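# Move top plate from tray stack onto taped table area

## Task

Lift the uppermost plate off the stack sitting in the tray and set it down on the table so that no part of it extends beyond the blue tape outline. Every remaining plate must stay inside the tray, with none resting on or hanging over a tray wall, and the tray itself must be left undisturbed. The result only counts if everything stays put without the robot holding it. When finished, release the plate and move the tool away from it.

## Robot and tools

ROBOT. Two six-joint arms, left_arm and right_arm, each ending in a suction-cup tool. Bases in the scene frame: left_arm at (-0.062, +0.478, 0), right_arm at (-0.012, -0.679, 0). The names are just labels; they do not match left or right in any image.

FRAME. All positions use one scene frame in metres: origin on the table top midway between the arms, +z up, +x out across the table, left_arm on the +y side. Orientations are quaternions written w first (qw, qx, qy, qz). The controlled point of each arm is its cup point, the centre of the cup rim; the cup points along that point's own +z axis. About 7 cm back from the rim the tool widens to roughly 8 cm sideways, so leave room for it. Reported positions may be a little off, more so at long reach.

THE ROW. Every motion command is a single flat list of 16 numbers covering both arms: left x, y, z, qw, qx, qy, qz, left suction, then right x, y, z, qw, qx, qy, qz, right suction. The first seven numbers per arm are an absolute target pose for that cup point in the scene frame (metres, unit quaternion), not an offset. Suction is a number in [-1, 1]: +1 requests full vacuum (about 55 kPa below ambient), a smaller positive value requests that fraction, and 0.05 or less switches it off. Suction holds its last value, but a 0 you send is obeyed, so for an arm you want untouched resend its last pose and its last suction value. To hold an orientation, repeat the same target quaternion each time rather than copying the drifting reported one. A target more than 0.6 m from that arm's last reported position along any cup-point axis is rejected and nothing is sent.

TOOLS.
execute_actions: argument actions, a list with zero or one entry, plus optional pictures (true/false). An empty list just returns the state. An action entry has rows (1 to 15 rows of 16 numbers) and steps (up to 15, default 15); each step is 1/30 s, one row per step, with the final row repeated if rows run out. An entry with only steps (up to 300) is a wait counted from the previous result, your own reply time included.
move: target is one 16-number row as above. The cup points travel in straight lines toward their targets, finishing together, taking 0.5 to 10 s (stopped at 10 s if longer). speed is the path top speed in m/s, 0.002 to 0.5, default 0.25; turning is capped at twice that value in rad/s. Optional stop_force, 13 to 80 N, shared by both arms: an arm's path ends once its wrist sensor feels that much added resistance against the motion for 2 steps, after which it backs up slightly and holds. Use it only at slow speed and without rotating the cup; omit it when lifting away from something the cup presses on. Paths do not avoid obstacles or the other arm, and the real motion can lag, wander and overshoot the speed.
wait: seconds, 0 to 10; the robot receives nothing new.
zoom_image: camera (cam_head_left, cam_head_right, cam_left_wrist, cam_right_wrist) and region [x0, y0, x1, y1] in that image's pixels, top-left origin, no larger than 504 by 504.
read_manual: section "licences"; only licence text, no motion.
finished_scene: scene number; ends the scene permanently and reports success.

MOTION LIMITS. Each control step, the commanded pose is clipped to within 100 mm and 16 degrees of the measured pose, and commands are smoothed with roughly 0.17 s lag. A far target may need several actions; check the reported pose and send the remainder. The simulation keeps running while you think.

RESULTS. The state line lists per arm the cup point position, quaternion and velocities. A move adds a move: line giving its ending (done, off_target, moving, held, fault, or contact when stop_force ended it) and limits (paced means the target was clipped; held means some steps were blocked by a check, after which the arm may move fast). HELD marks steps where your row was partly or wholly not sent; pose unreachable means the clearance check altered a command. Hand target shows where the controller is driving each cup. Wrist force and torque are in the cup point's own axes, with offsets up to about 5.5 N, noise around 3.4 N, and saturation near 100 N. suction_measured shows achieved vacuum; part_present turns 1 at 0.50 and back to 0 below 0.45. Images come from cam_head_left and cam_head_right (896x504) and the wrist cameras cam_left_wrist and cam_right_wrist (616x616).

GRIPPING. Turn suction on and press the 29 mm rim flat onto a smooth area of the plate so it seals all round; edges, holes or seams under the rim leak. A good seal reads within about 0.15 of the commanded value. Under vacuum the cup compresses, so the held part sits up to 10 mm nearer the tool. To release, set the plate down on its support first, then switch suction off, and lift at least 15 mm. If the cup seals onto the table, cut suction to free it.

AVOID. The arms are stiff: pushing even slightly past a contact can trigger a fault. Reaching a joint load limit or 150 N external force stops that arm for 10 s. Motors that get too hot (warning from 70 °C, stop at 85 °C) brake the arm. Never let the arms collide or press each other. Do not drop the plate, bump the tray or other plates, or knock anything off the table; loose objects may occasionally be nudged by outside pushes.

Each tool is called after "Emit:" in YAML: its name, and indented under it one key for each argument.

## Session

I'll start by looking at the current state.

Emit:
execute_actions:
  actions: []

Scene clock: 0.00 s of 4900.00 s.
left_arm: end_effector_position=(+0.5679, +0.5010, +0.2273) suction_measured=0.01 part_present=0 end_effector_quat_wxyz=(+0.001, -0.277, +0.961, +0.000) end_effector_velocity=(+0.000, -0.000, +0.001) end_effector_angular_velocity=(-0.000, -0.001, -0.002) | right_arm: end_effector_position=(+0.6133, -0.7501, +0.2281) suction_measured=0.00 part_present=0 end_effector_quat_wxyz=(+0.001, +0.312, +0.950, +0.000) end_effector_velocity=(+0.000, -0.001, +0.000) end_effector_angular_velocity=(-0.003, +0.000, +0.000)
Joint positions: left_arm=[-0.282 -1.555  2.143 -2.16  -1.569  2.337] | right_arm=[-0.28  -1.556  2.143 -2.159 -1.57  -2.9  ]
Joint velocities: left_arm=[ 0.    -0.001 -0.    -0.    -0.     0.002] | right_arm=[-0.     0.    -0.    -0.001 -0.003 -0.   ]
Joint torques (N m, as the arm reports them, + toward a larger angle): no reading
Wrist force (N, on the end effector, along its own x y z axes, offset not removed): no reading
Wrist torque (N m, same axes, about the end effector's origin, offset not removed): no reading
Hand target (left_arm): +0.568, +0.501, +0.227; +0.001, -0.277, +0.961, +0.000
Hand target (right_arm): +0.613, -0.750, +0.228; +0.001, +0.312, +0.950, +0.000

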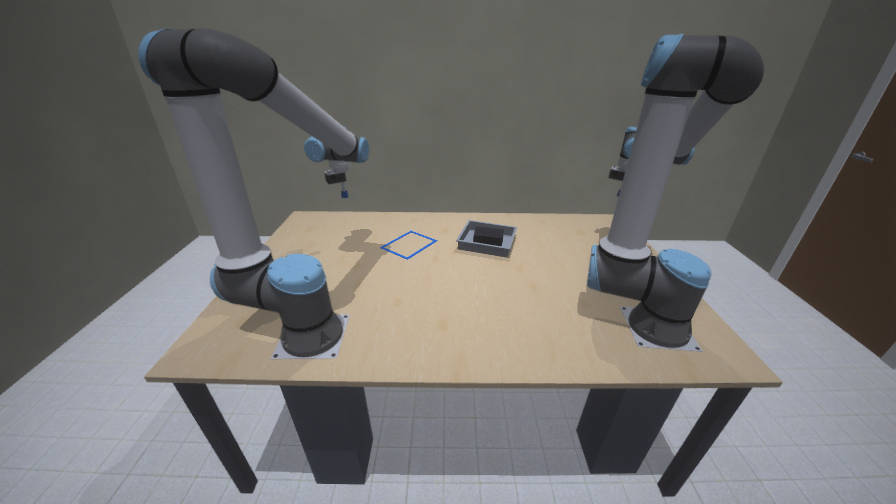

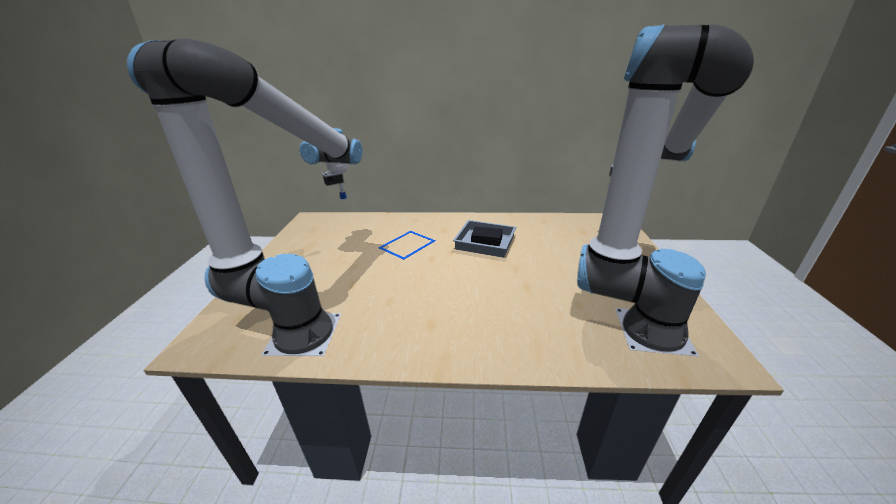

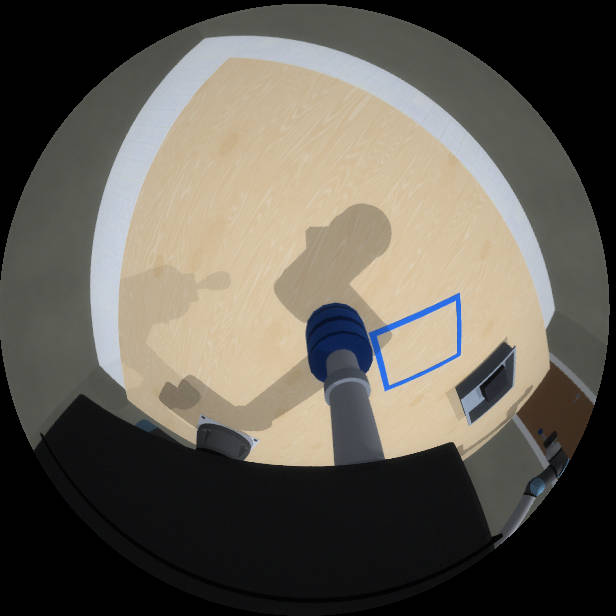

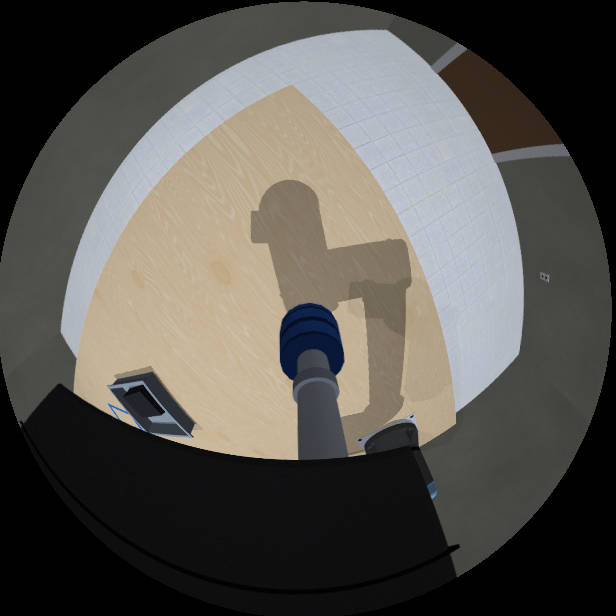

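Emit:
zoom_image:
  camera: "cam_head_left"
  region: [360, 200, 540, 280]

Emit:
zoom_image:
  camera: "cam_head_right"
  region: [360, 200, 540, 280]

Region (360, 200, 540, 280) of cam_head_left's 896x504 image, scaled by 2.800, with more detail than that image has.

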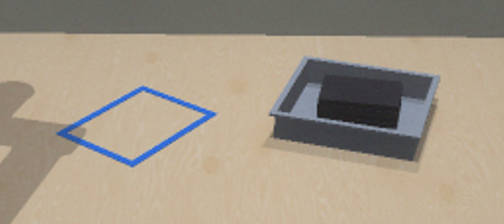

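Region (360, 200, 540, 280) of cam_head_right's 896x504 image, scaled by 2.800, with more detail than that image has.

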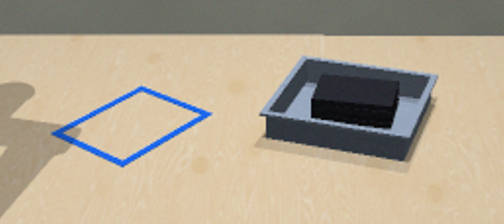

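Emit:
zoom_image:
  camera: "cam_head_left"
  region: [450, 212, 526, 264]

Emit:
zoom_image:
  camera: "cam_head_right"
  region: [450, 212, 526, 264]

Emit:
zoom_image:
  camera: "cam_left_wrist"
  region: [360, 280, 530, 440]

Region (450, 212, 526, 264) of cam_head_left's 896x504 image, scaled by 6.632, with more detail than that image has; it fills the top 345 rows of this view, and the rest is white.

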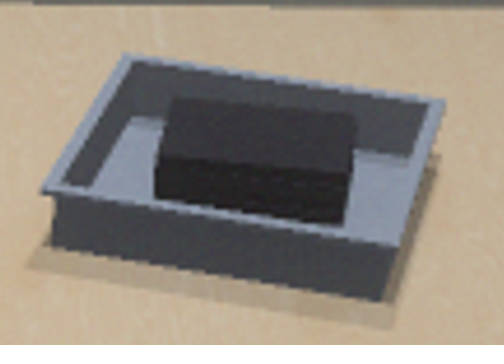

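Region (450, 212, 526, 264) of cam_head_right's 896x504 image, scaled by 6.632, with more detail than that image has; it fills the top 345 rows of this view, and the rest is white.

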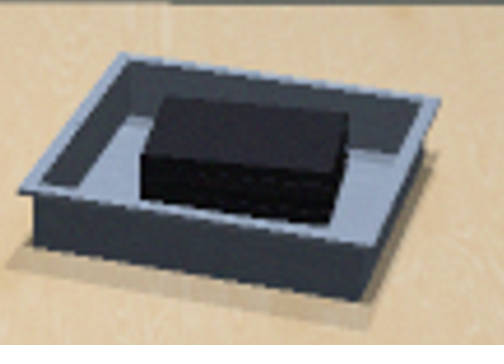

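Region (360, 280, 530, 440) of cam_left_wrist's 616x616 image, scaled by 2.965, with more detail than that image has; it fills the top 474 rows of this view, and the rest is white.

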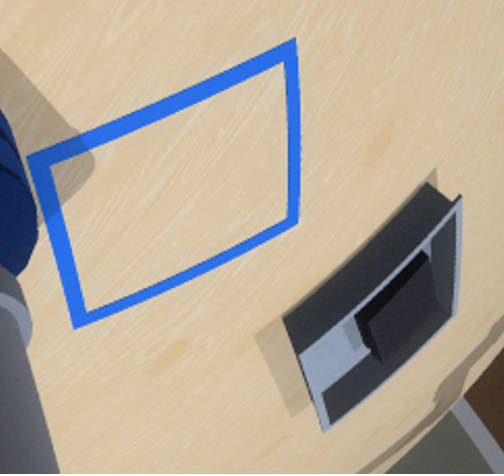

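Emit:
move:
  target: [0.58, -0.165, 0.18, 0, 0.0785, 0.9969, 0, 0, 0.6133, -0.7501, 0.2281, 0.001, 0.312, 0.950, 0.0, 0]
  speed: 0.35

Scene clock: 11.73 s of 4900.00 s.
left_arm: end_effector_position=(+0.5790, -0.1656, +0.1796) suction_measured=0.01 part_present=0 end_effector_quat_wxyz=(+0.000, +0.078, +0.997, -0.001) end_effector_velocity=(+0.000, -0.001, +0.001) end_effector_angular_velocity=(-0.001, -0.000, -0.000) | right_arm: end_effector_position=(+0.6133, -0.7501, +0.2281) suction_measured=0.00 part_present=0 end_effector_quat_wxyz=(+0.001, +0.312, +0.950, +0.000) end_effector_velocity=(+0.000, -0.000, +0.000) end_effector_angular_velocity=(+0.000, +0.000, +0.000)
Joint positions: left_arm=[-1.018 -1.092  1.637 -2.116 -1.571  2.318] | right_arm=[-0.28  -1.556  2.143 -2.16  -1.571 -2.9  ]
Joint velocities: left_arm=[-0.     0.001 -0.002  0.001 -0.    -0.   ] | right_arm=[-0.    -0.    -0.001  0.001  0.    -0.001]
Joint torques (N m, as the arm reports them, + toward a larger angle): left_arm=[-15.94 -53.37 -43.71  -0.58  -1.83   2.43] | right_arm=[ 12.34 -26.04 -33.02  -6.13  -1.99  -1.75]
Wrist force (N, on the end effector, along its own x y z axes, offset not removed): left_arm=[0.2 5.0 -1.3] | right_arm=[0.3 -5.4 -1.5]
Wrist torque (N m, same axes, about the end effector's origin, offset not removed): left_arm=[1.04 -0.12 -0.22] | right_arm=[-0.88 0.09 -0.27]
Hand target (left_arm): +0.579, -0.166, +0.180; +0.000, +0.079, +0.997, -0.001
Hand target (right_arm): +0.613, -0.750, +0.228; +0.001, +0.312, +0.950, +0.000
Off the commanded pose (left_arm): 0.001 m, 0 deg.
Off the commanded pose (right_arm): 0.000 m, 0 deg.
After step 90, 6.23 s passed at rest.
move: done
camera_calibration (this result's frames):
cam_left_wrist: T_world_to_cam=[[-0.199316, -0.979299, -0.0353053, -0.0256687], [-0.908859, 0.171269, 0.380318, 0.494645], [-0.366398, 0.107891, -0.924182, 0.49634], [0, 0, 0, 1]] pos_world=[0.626304, -0.163405, 0.269679]
cam_right_wrist: T_world_to_cam=[[-0.580269, -0.814154, 0.0210149, -0.257312], [-0.751103, 0.54495, 0.372658, 0.795483], [-0.314853, 0.200458, -0.927731, 0.657094], [0, 0, 0, 1]] pos_world=[0.655068, -0.77471, 0.31857]

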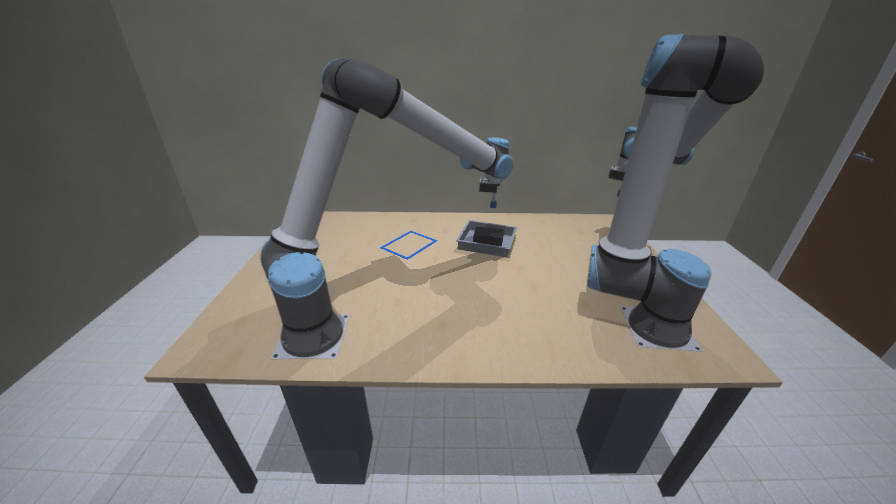

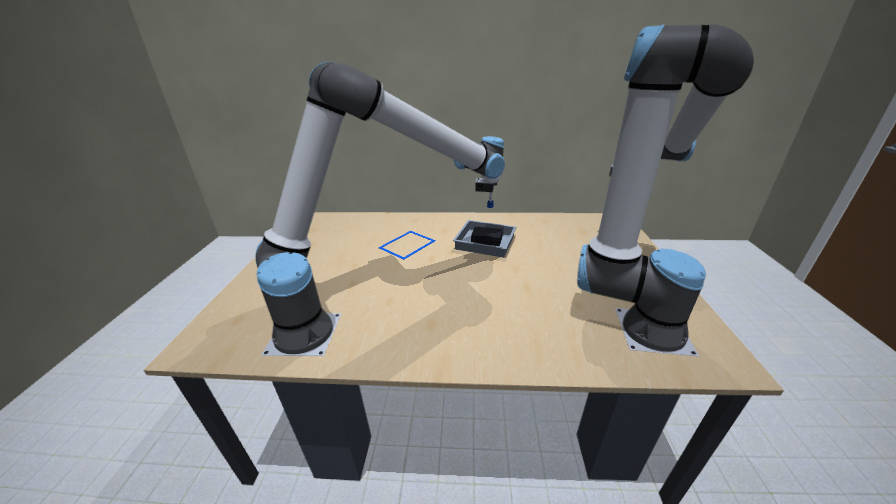

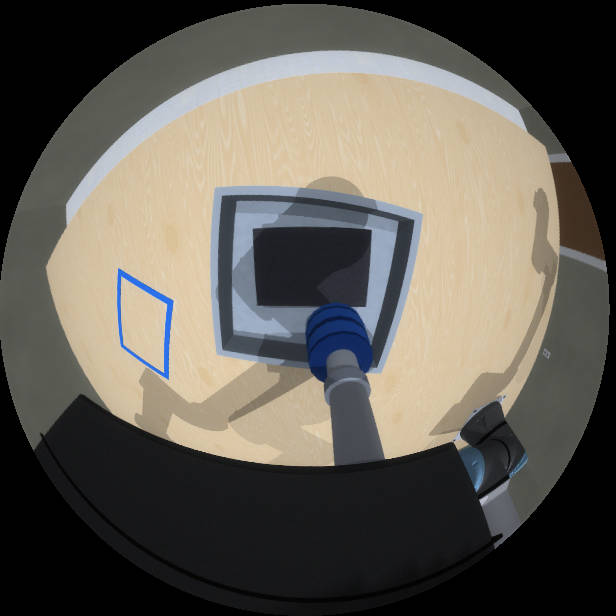

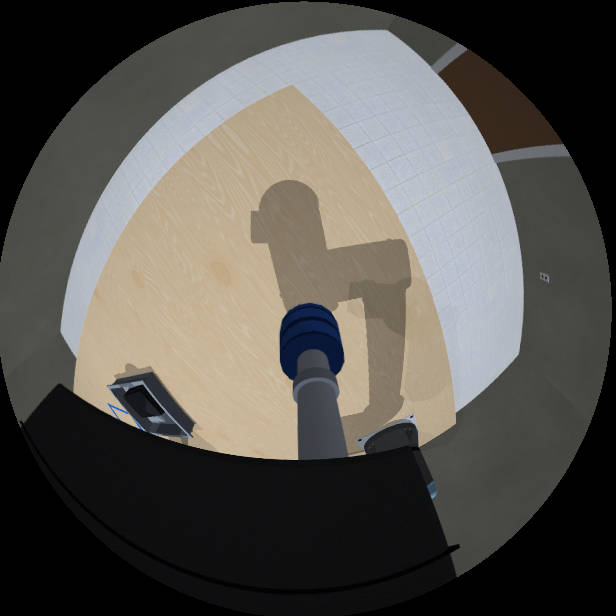

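Emit:
zoom_image:
  camera: "cam_left_wrist"
  region: [200, 170, 440, 390]

Emit:
zoom_image:
  camera: "cam_left_wrist"
  region: [245, 215, 385, 320]

Region (200, 170, 440, 390) of cam_left_wrist's 616x616 image, scaled by 2.100, with more detail than that image has; it fills the top 462 rows of this view, and the rest is white.

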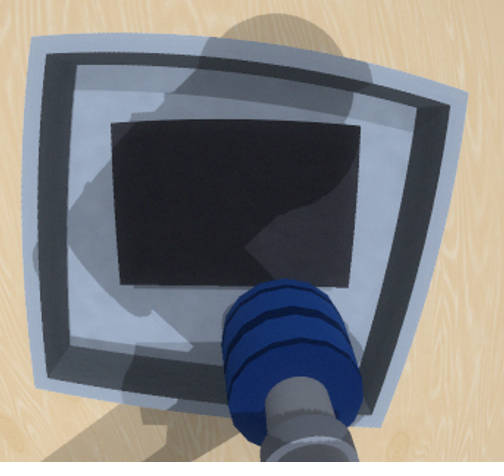

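Region (245, 215, 385, 320) of cam_left_wrist's 616x616 image, scaled by 3.600, with more detail than that image has; it fills the top 378 rows of this view, and the rest is white.

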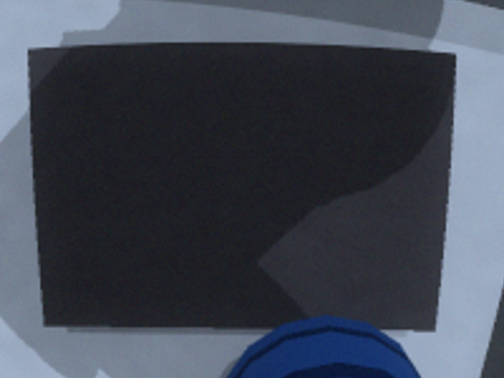

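Emit:
zoom_image:
  camera: "cam_head_left"
  region: [450, 170, 530, 260]

Region (450, 170, 530, 260) of cam_head_left's 896x504 image, scaled by 5.600, with more detail than that image has.

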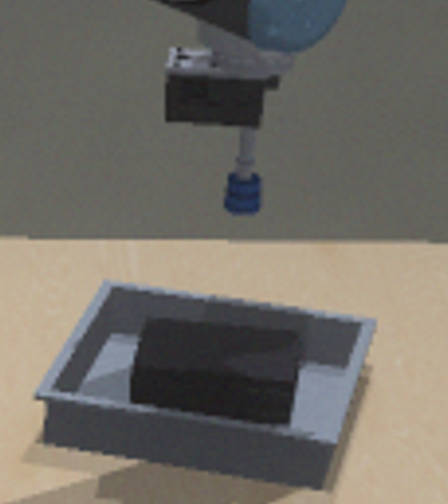

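Emit:
move:
  target: [0.5872, -0.1558, 0.062, 0, 0.0785, 0.9969, 0, 0, 0.6133, -0.7501, 0.2281, 0.001, 0.312, 0.950, 0.0, 0]
  speed: 0.2

Scene clock: 20.53 s of 4900.00 s.
left_arm: end_effector_position=(+0.5871, -0.1557, +0.0620) suction_measured=0.01 part_present=0 end_effector_quat_wxyz=(+0.000, +0.079, +0.997, +0.000) end_effector_velocity=(-0.000, +0.000, -0.001) end_effector_angular_velocity=(-0.000, +0.001, -0.001) | right_arm: end_effector_position=(+0.6133, -0.7501, +0.2281) suction_measured=0.00 part_present=0 end_effector_quat_wxyz=(+0.001, +0.312, +0.950, -0.000) end_effector_velocity=(-0.000, +0.000, -0.000) end_effector_angular_velocity=(+0.000, -0.000, -0.001)
Joint positions: left_arm=[-1.004 -0.979  1.702 -2.294 -1.571  2.332] | right_arm=[-0.28  -1.556  2.143 -2.16  -1.571 -2.9  ]
Joint velocities: left_arm=[ 0.     0.001  0.    -0.001 -0.001  0.001] | right_arm=[-0.    -0.     0.    -0.001  0.     0.   ]
Joint torques (N m, as the arm reports them, + toward a larger angle): left_arm=[ 11.33 -58.54 -23.36  -6.29   2.28   2.7 ] | right_arm=[ 12.92 -25.6  -33.08  -6.07  -2.18  -1.6 ]
Wrist force (N, on the end effector, along its own x y z axes, offset not removed): left_arm=[1.0 1.2 -0.5] | right_arm=[4.6 -6.0 4.3]
Wrist torque (N m, same axes, about the end effector's origin, offset not removed): left_arm=[0.55 -0.13 -0.12] | right_arm=[-1.17 -0.33 0.32]
Hand target (left_arm): +0.587, -0.156, +0.062; +0.000, +0.079, +0.997, +0.000
Hand target (right_arm): +0.613, -0.750, +0.228; +0.001, +0.312, +0.950, -0.000
Off the commanded pose (left_arm): 0.000 m, 0 deg.
Off the commanded pose (right_arm): 0.000 m, 0 deg.
After step 90, 4.70 s passed at rest.
move: done
camera_calibration (this result's frames):
cam_left_wrist: T_world_to_cam=[[-0.199446, -0.979233, -0.0363967, -0.0183894], [-0.908703, 0.170926, 0.380846, 0.544877], [-0.366716, 0.109032, -0.923922, 0.389998], [0, 0, 0, 1]] pos_world=[0.634482, -0.153663, 0.152144]
cam_right_wrist: T_world_to_cam=[[-0.580269, -0.814154, 0.0210149, -0.257312], [-0.751103, 0.54495, 0.372657, 0.795484], [-0.314852, 0.200457, -0.927731, 0.657093], [0, 0, 0, 1]] pos_world=[0.655068, -0.77471, 0.31857]

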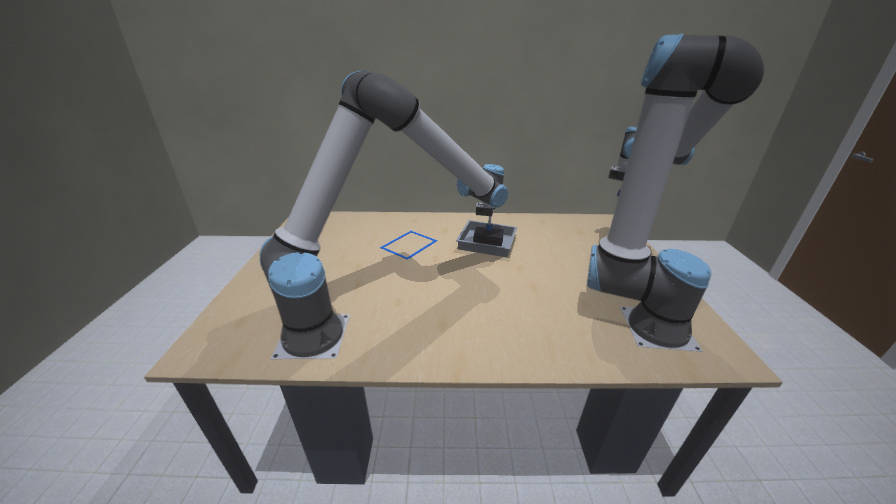

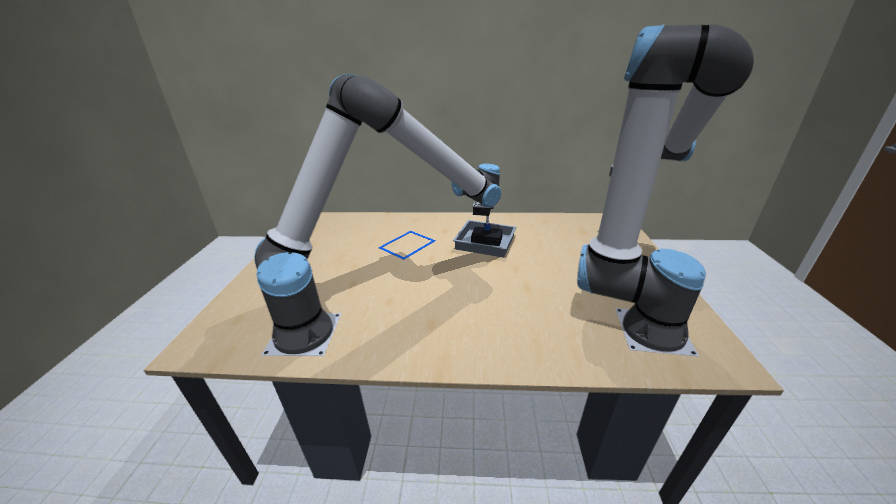

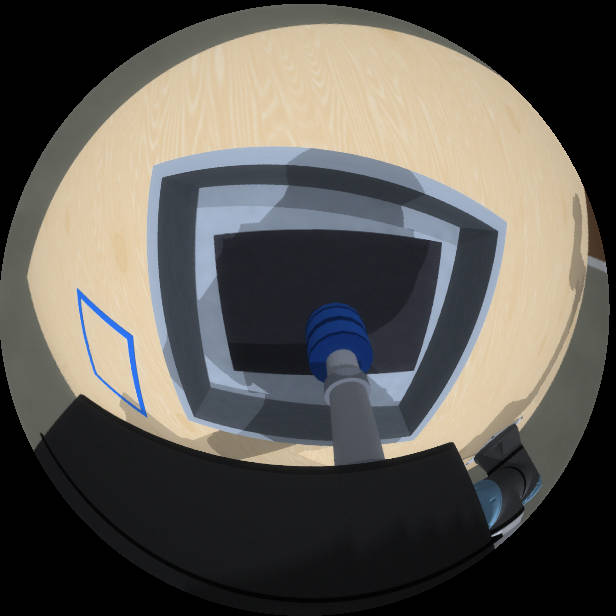

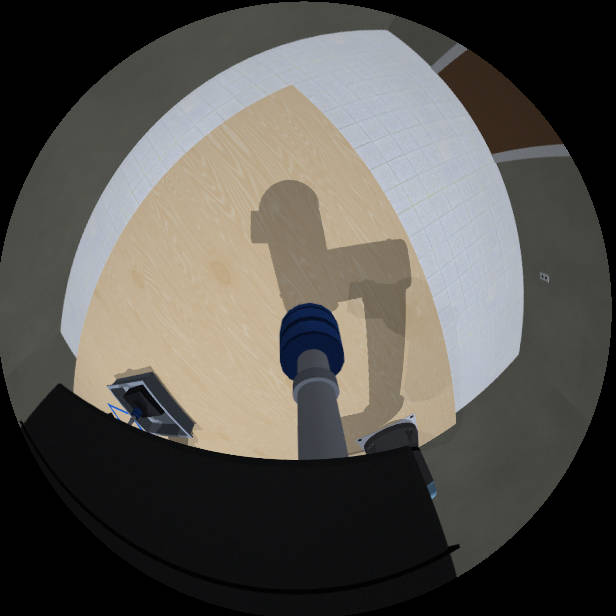

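Emit:
zoom_image:
  camera: "cam_left_wrist"
  region: [200, 215, 460, 390]

Region (200, 215, 460, 390) of cam_left_wrist's 616x616 image, scaled by 1.938, with more detail than that image has; it fills the top 339 rows of this view, and the rest is white.

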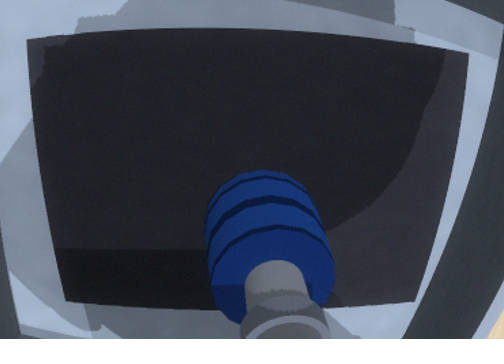

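Emit:
move:
  target: [0.5878, -0.156, 0.043, 0, 0.0785, 0.9969, 0, 1, 0.6133, -0.7501, 0.2281, 0.001, 0.312, 0.950, 0.0, 0]
  speed: 0.02
  stop_force: 20

Scene clock: 24.73 s of 4900.00 s.
left_arm: end_effector_position=(+0.5878, -0.1560, +0.0431) suction_measured=0.38 part_present=0 end_effector_quat_wxyz=(+0.000, +0.079, +0.997, +0.000) end_effector_velocity=(+0.000, +0.000, -0.001) end_effector_angular_velocity=(+0.000, -0.000, +0.001) | right_arm: end_effector_position=(+0.6133, -0.7501, +0.2281) suction_measured=0.00 part_present=0 end_effector_quat_wxyz=(+0.001, +0.312, +0.950, +0.000) end_effector_velocity=(-0.000, -0.000, -0.000) end_effector_angular_velocity=(-0.002, +0.001, +0.002)
Joint positions: left_arm=[-1.004 -0.957  1.707 -2.321 -1.571  2.333] | right_arm=[-0.28  -1.556  2.143 -2.16  -1.571 -2.9  ]
Joint velocities: left_arm=[ 0.     0.002  0.    -0.002  0.001 -0.001] | right_arm=[ 0.001  0.    -0.     0.001 -0.002 -0.001]
Joint torques (N m, as the arm reports them, + toward a larger angle): left_arm=[ 10.17 -59.94 -23.67  -6.62   1.34   2.15] | right_arm=[ 10.85 -26.95 -33.35  -6.44  -2.11  -1.73]
Wrist force (N, on the end effector, along its own x y z axes, offset not removed): left_arm=[0.2 3.5 1.6] | right_arm=[4.6 1.9 -3.2]
Wrist torque (N m, same axes, about the end effector's origin, offset not removed): left_arm=[0.83 -0.08 -0.16] | right_arm=[-0.03 -0.67 0.16]
Hand target (left_arm): +0.588, -0.156, +0.043; -0.000, +0.079, +0.997, +0.000
Hand target (right_arm): +0.613, -0.750, +0.228; +0.001, +0.312, +0.950, -0.000
Off the commanded pose (left_arm): 0.000 m, 0 deg.
Off the commanded pose (right_arm): 0.000 m, 0 deg.
move: done
camera_calibration (this result's frames):
cam_left_wrist: T_world_to_cam=[[-0.19944, -0.979234, -0.0364027, -0.0192121], [-0.908703, 0.170918, 0.380848, 0.552723], [-0.366717, 0.109036, -0.923921, 0.372755], [0, 0, 0, 1]] pos_world=[0.635125, -0.153927, 0.133193]
cam_right_wrist: T_world_to_cam=[[-0.580269, -0.814154, 0.0210148, -0.257312], [-0.751103, 0.54495, 0.372657, 0.795484], [-0.314852, 0.200457, -0.927731, 0.657093], [0, 0, 0, 1]] pos_world=[0.655068, -0.77471, 0.31857]

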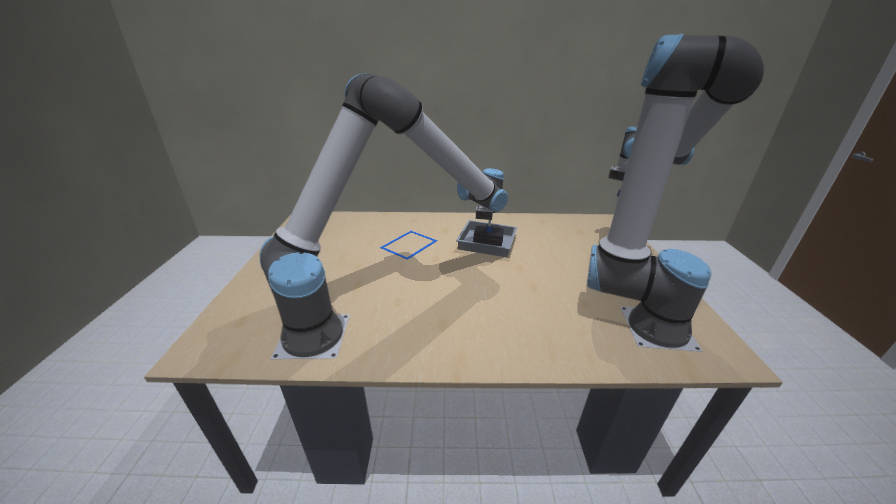

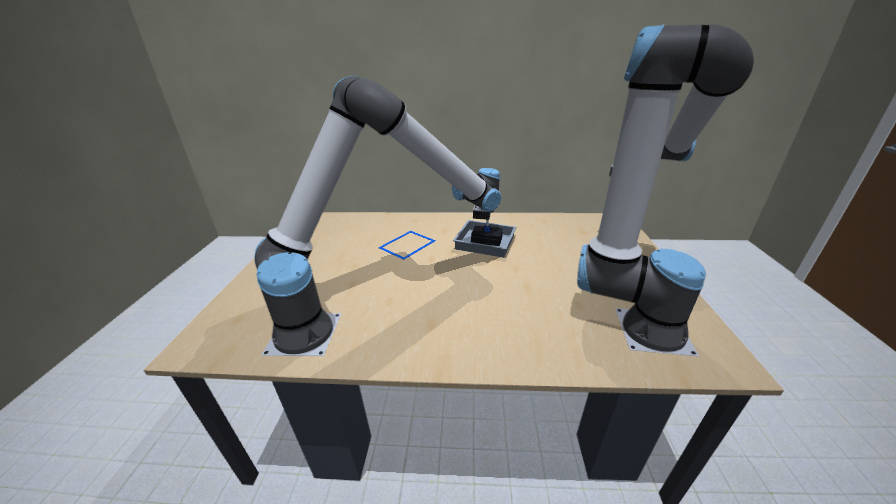

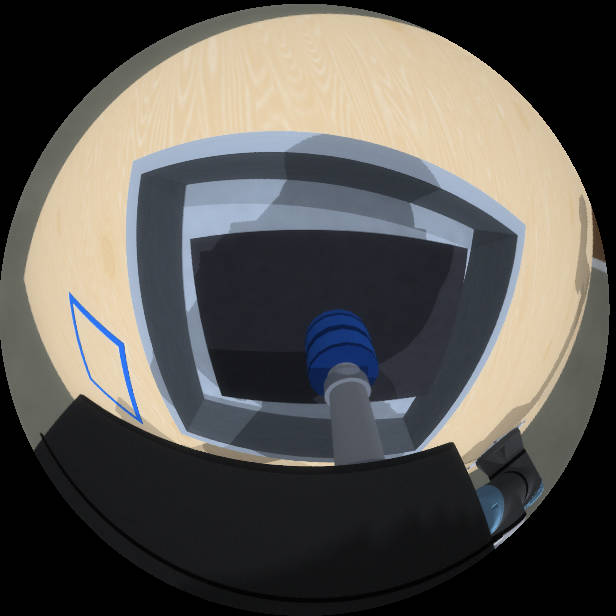

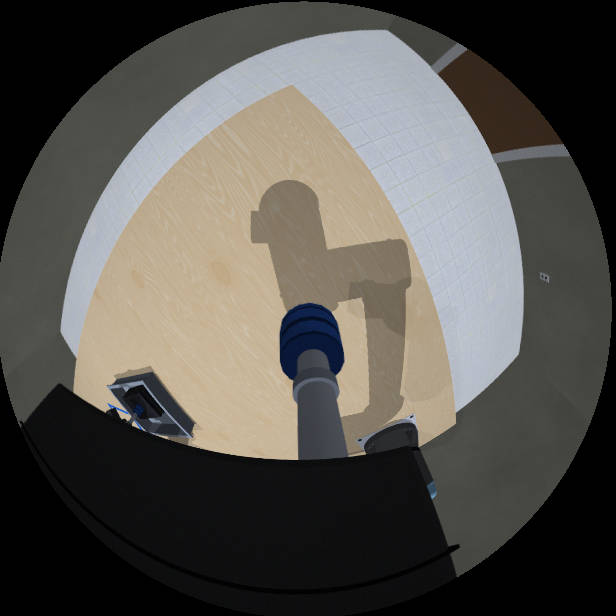

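The cup is sealing (0.38 and rising). Let me check it settles, and look at the stack.

Emit:
execute_actions:
  actions:
    - {"steps": 20}

Emit:
zoom_image:
  camera: "cam_head_right"
  region: [450, 200, 526, 264]

Scene clock: 25.40 s of 4900.00 s.
left_arm: end_effector_position=(+0.5878, -0.1560, +0.0430) suction_measured=1.00 part_present=1 end_effector_quat_wxyz=(+0.000, +0.079, +0.997, +0.000) end_effector_velocity=(-0.000, -0.000, -0.000) end_effector_angular_velocity=(-0.001, +0.001, -0.000) | right_arm: end_effector_position=(+0.6133, -0.7501, +0.2281) suction_measured=0.00 part_present=0 end_effector_quat_wxyz=(+0.001, +0.312, +0.950, +0.000) end_effector_velocity=(-0.000, -0.000, -0.000) end_effector_angular_velocity=(-0.000, +0.001, -0.000)
Joint positions: left_arm=[-1.004 -0.957  1.707 -2.321 -1.571  2.333] | right_arm=[-0.28  -1.556  2.143 -2.16  -1.571 -2.9  ]
Joint velocities: left_arm=[ 0.     0.    -0.    -0.    -0.002  0.   ] | right_arm=[-0.     0.     0.     0.001 -0.001 -0.   ]
Joint torques (N m, as the arm reports them, + toward a larger angle): left_arm=[  8.02 -60.41 -23.26  -6.86   0.96   2.46] | right_arm=[ 12.32 -26.   -33.22  -6.08  -2.12  -1.72]
Wrist force (N, on the end effector, along its own x y z axes, offset not removed): left_arm=[0.4 3.9 1.7] | right_arm=[3.3 -0.6 0.9]
Wrist torque (N m, same axes, about the end effector's origin, offset not removed): left_arm=[0.87 -0.20 -0.15] | right_arm=[-0.07 -0.18 -0.18]
Hand target (left_arm): +0.588, -0.156, +0.043; -0.000, +0.079, +0.997, +0.000
Hand target (right_arm): +0.613, -0.750, +0.228; +0.001, +0.312, +0.950, -0.000
Off the commanded pose (left_arm): 0.000 m, 0 deg.
Off the commanded pose (right_arm): 0.000 m, 0 deg.
Steps of this call (steps 1 to 20: nothing new was sent). Readings (end_effector_position | what the end effector reports):
1: left_arm (+0.5878, -0.1560, +0.0431) | right_arm (+0.6133, -0.7501, +0.2281) | left_arm suction_measured=0.41 part_present=0 | right_arm suction_measured=0.00 part_present=0
2: left_arm (+0.5878, -0.1560, +0.0430) | right_arm (+0.6133, -0.7501, +0.2281) | left_arm suction_measured=0.45 part_present=0 | right_arm suction_measured=0.00 part_present=0
4: left_arm (+0.5878, -0.1560, +0.0430) | right_arm (+0.6133, -0.7501, +0.2281) | left_arm suction_measured=0.58 part_present=1 | right_arm suction_measured=0.00 part_present=0
8: left_arm (+0.5878, -0.1560, +0.0430) | right_arm (+0.6133, -0.7501, +0.2281) | left_arm suction_measured=0.78 part_present=1 | right_arm suction_measured=0.00 part_present=0
20: the state above
camera_calibration (this result's frames):
cam_left_wrist: T_world_to_cam=[[-0.19944, -0.979234, -0.0363988, -0.0192174], [-0.908705, 0.170919, 0.380844, 0.552767], [-0.366714, 0.109031, -0.923922, 0.37266], [0, 0, 0, 1]] pos_world=[0.635129, -0.153929, 0.133091]
cam_right_wrist: T_world_to_cam=[[-0.580269, -0.814154, 0.0210148, -0.257312], [-0.751103, 0.54495, 0.372658, 0.795484], [-0.314853, 0.200457, -0.927731, 0.657093], [0, 0, 0, 1]] pos_world=[0.655068, -0.77471, 0.31857]

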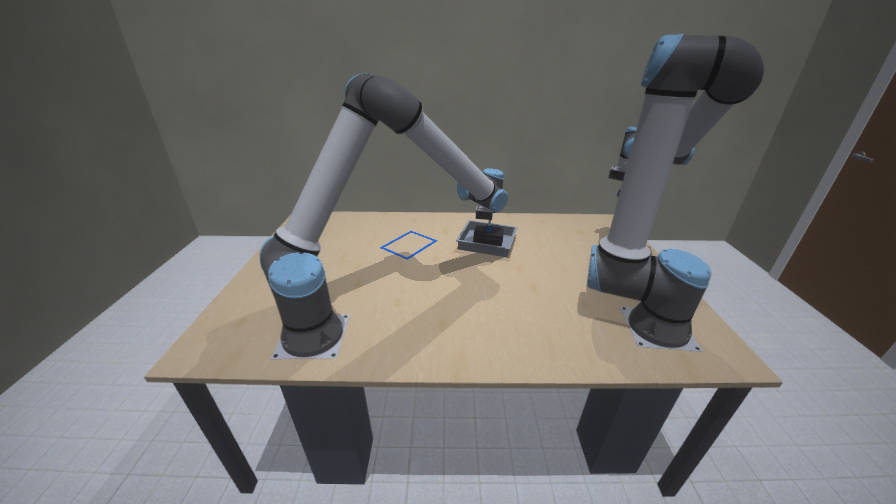

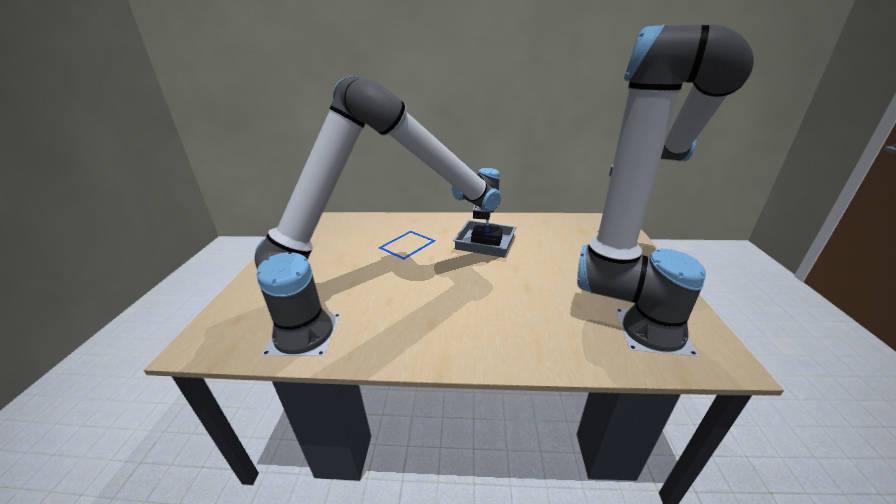

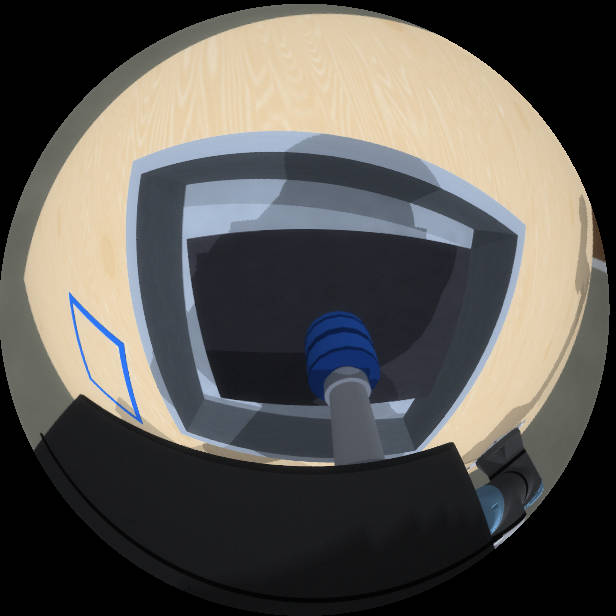

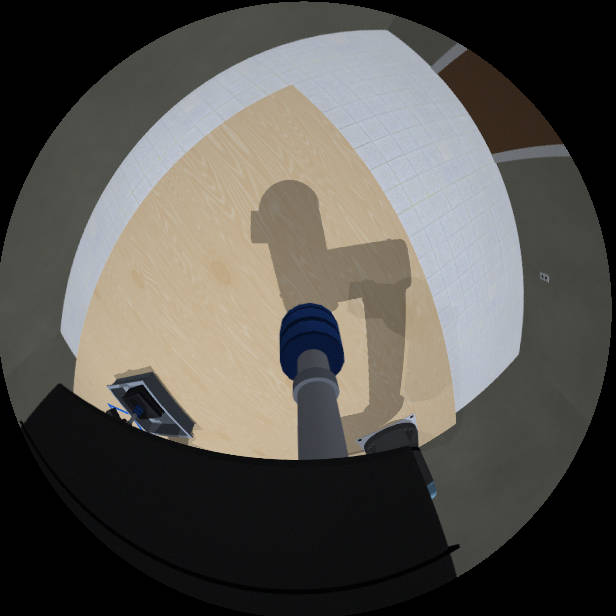

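Region (450, 200, 526, 264) of cam_head_right's 896x504 image, scaled by 6.632, with more detail than that image has; it fills the top 424 rows of this view, and the rest is white.

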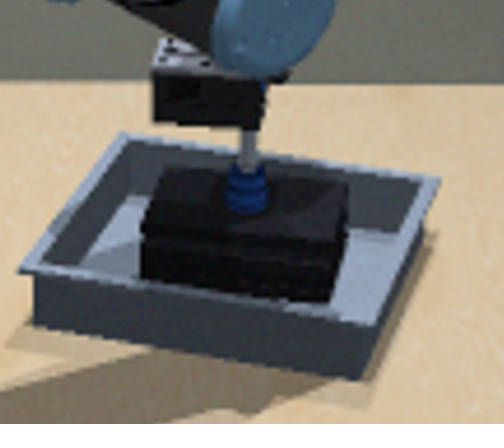

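Emit:
move:
  target: [0.5878, -0.156, 0.075, 0, 0.0785, 0.9969, 0, 1, 0.6133, -0.7501, 0.2281, 0.001, 0.312, 0.950, 0.0, 0]
  speed: 0.06

Emit:
zoom_image:
  camera: "cam_head_right"
  region: [450, 200, 526, 264]

Emit:
zoom_image:
  camera: "cam_head_left"
  region: [450, 200, 526, 264]

Scene clock: 26.90 s of 4900.00 s.
left_arm: end_effector_position=(+0.5878, -0.1560, +0.0749) suction_measured=0.99 part_present=1 end_effector_quat_wxyz=(+0.000, +0.079, +0.997, +0.000) end_effector_velocity=(+0.000, -0.000, +0.003) end_effector_angular_velocity=(-0.002, -0.001, +0.000) | right_arm: end_effector_position=(+0.6133, -0.7501, +0.2281) suction_measured=0.00 part_present=0 end_effector_quat_wxyz=(+0.001, +0.312, +0.950, -0.000) end_effector_velocity=(+0.000, -0.000, +0.000) end_effector_angular_velocity=(-0.001, -0.001, -0.000)
Joint positions: left_arm=[-1.004 -0.992  1.696 -2.274 -1.571  2.333] | right_arm=[-0.28  -1.556  2.143 -2.16  -1.571 -2.9  ]
Joint velocities: left_arm=[ 0.    -0.003 -0.001  0.002 -0.    -0.   ] | right_arm=[ 0.     0.    -0.001 -0.    -0.     0.001]
Joint torques (N m, as the arm reports them, + toward a larger angle): left_arm=[  9.78 -90.96 -40.78  -0.39  -0.08   2.47] | right_arm=[ 13.03 -28.2  -33.66  -6.04  -1.95  -1.58]
Wrist force (N, on the end effector, along its own x y z axes, offset not removed): left_arm=[-0.1 0.9 -0.5] | right_arm=[-1.0 2.3 8.1]
Wrist torque (N m, same axes, about the end effector's origin, offset not removed): left_arm=[0.52 -0.15 -0.19] | right_arm=[0.31 0.11 -0.07]
Hand target (left_arm): +0.588, -0.156, +0.075; +0.000, +0.079, +0.997, -0.000
Hand target (right_arm): +0.613, -0.750, +0.228; +0.001, +0.312, +0.950, -0.000
Off the commanded pose (left_arm): 0.000 m, 0 deg.
Off the commanded pose (right_arm): 0.000 m, 0 deg.
move: done
camera_calibration (this result's frames):
cam_left_wrist: T_world_to_cam=[[-0.199439, -0.979234, -0.036403, -0.0180827], [-0.908704, 0.170917, 0.380848, 0.540652], [-0.366718, 0.109036, -0.923921, 0.40215], [0, 0, 0, 1]] pos_world=[0.635161, -0.153962, 0.16499]
cam_right_wrist: T_world_to_cam=[[-0.580269, -0.814154, 0.0210149, -0.257312], [-0.751103, 0.54495, 0.372657, 0.795484], [-0.314852, 0.200457, -0.927731, 0.657093], [0, 0, 0, 1]] pos_world=[0.655068, -0.77471, 0.31857]

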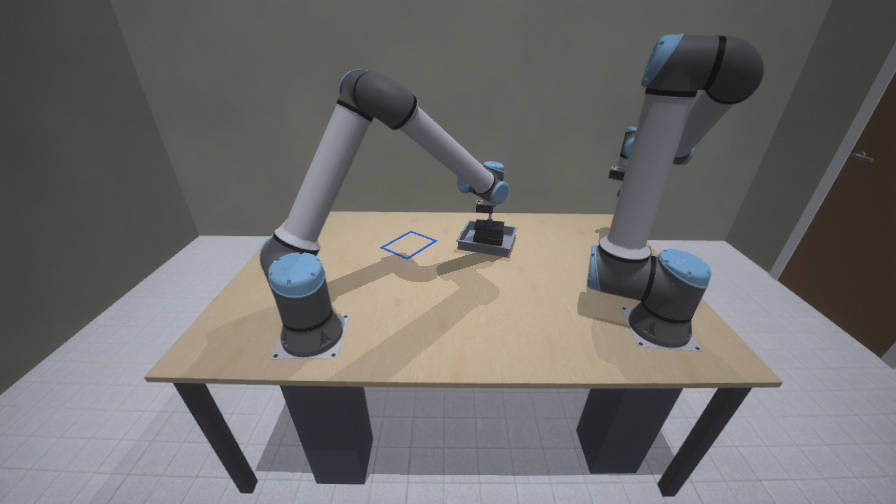

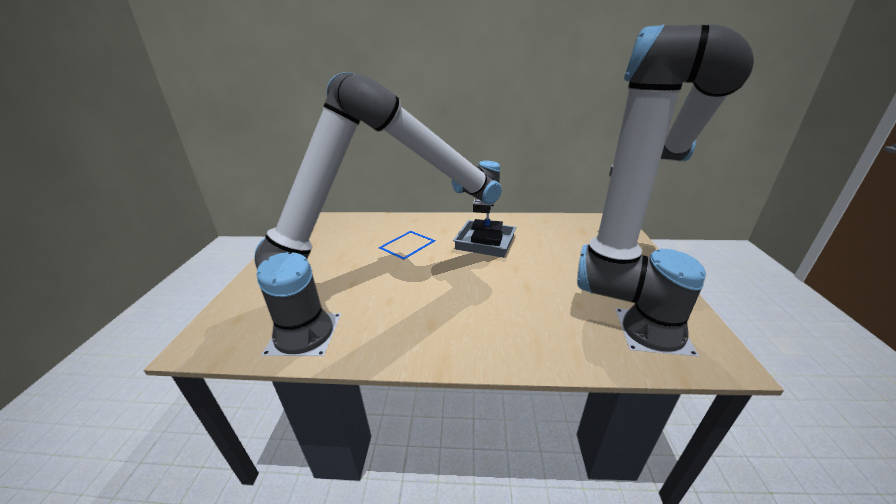

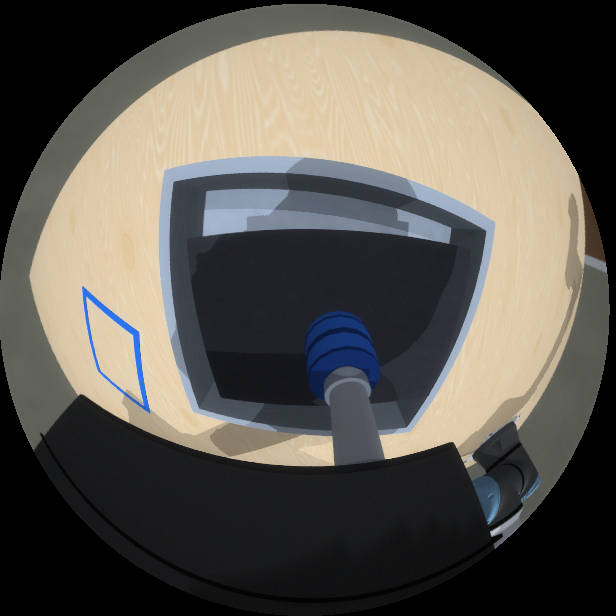

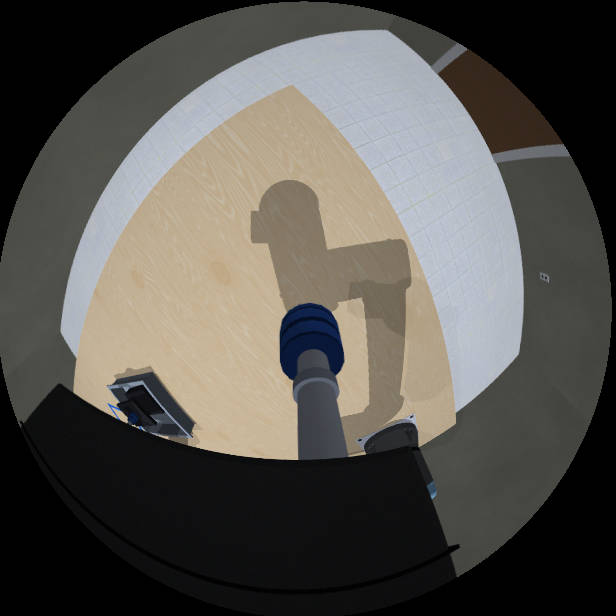

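Region (450, 200, 526, 264) of cam_head_right's 896x504 image, scaled by 6.632, with more detail than that image has; it fills the top 424 rows of this view, and the rest is white.

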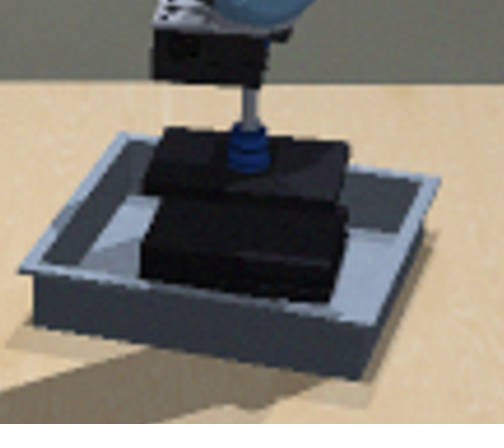

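Region (450, 200, 526, 264) of cam_head_left's 896x504 image, scaled by 6.632, with more detail than that image has; it fills the top 424 rows of this view, and the rest is white.

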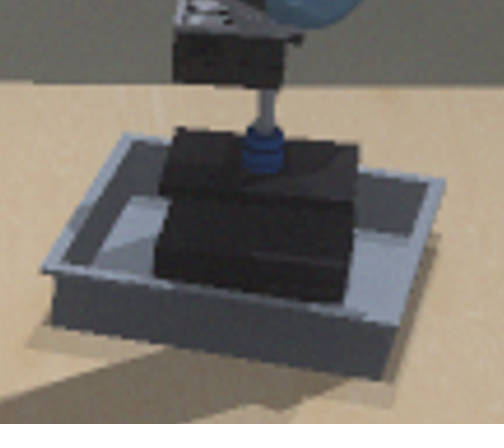

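Emit:
zoom_image:
  camera: "cam_head_right"
  region: [466, 214, 506, 248]

Emit:
zoom_image:
  camera: "cam_right_wrist"
  region: [95, 360, 205, 445]

Region (466, 214, 506, 248) of cam_head_right's 896x504 image, scaled by 12.600, with more detail than that image has; it fills the top 428 rows of this view, and the rest is white.

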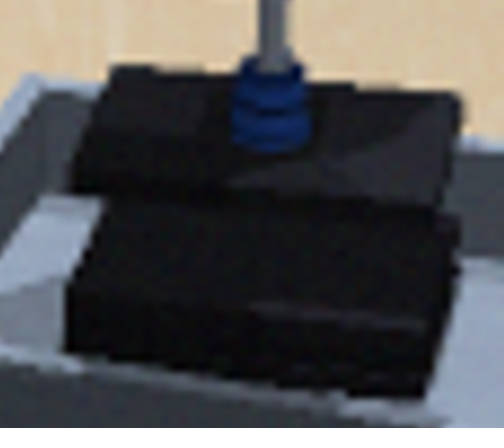

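Region (95, 360, 205, 445) of cam_right_wrist's 616x616 image, scaled by 4.582, with more detail than that image has; it fills the top 389 rows of this view, and the rest is white.

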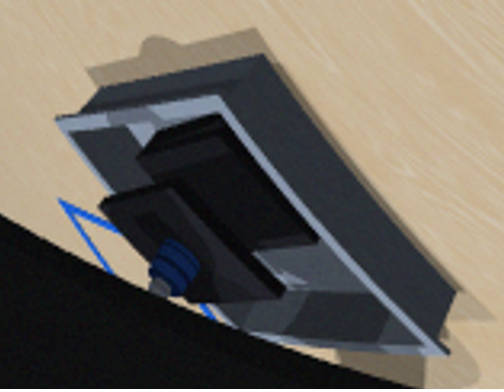

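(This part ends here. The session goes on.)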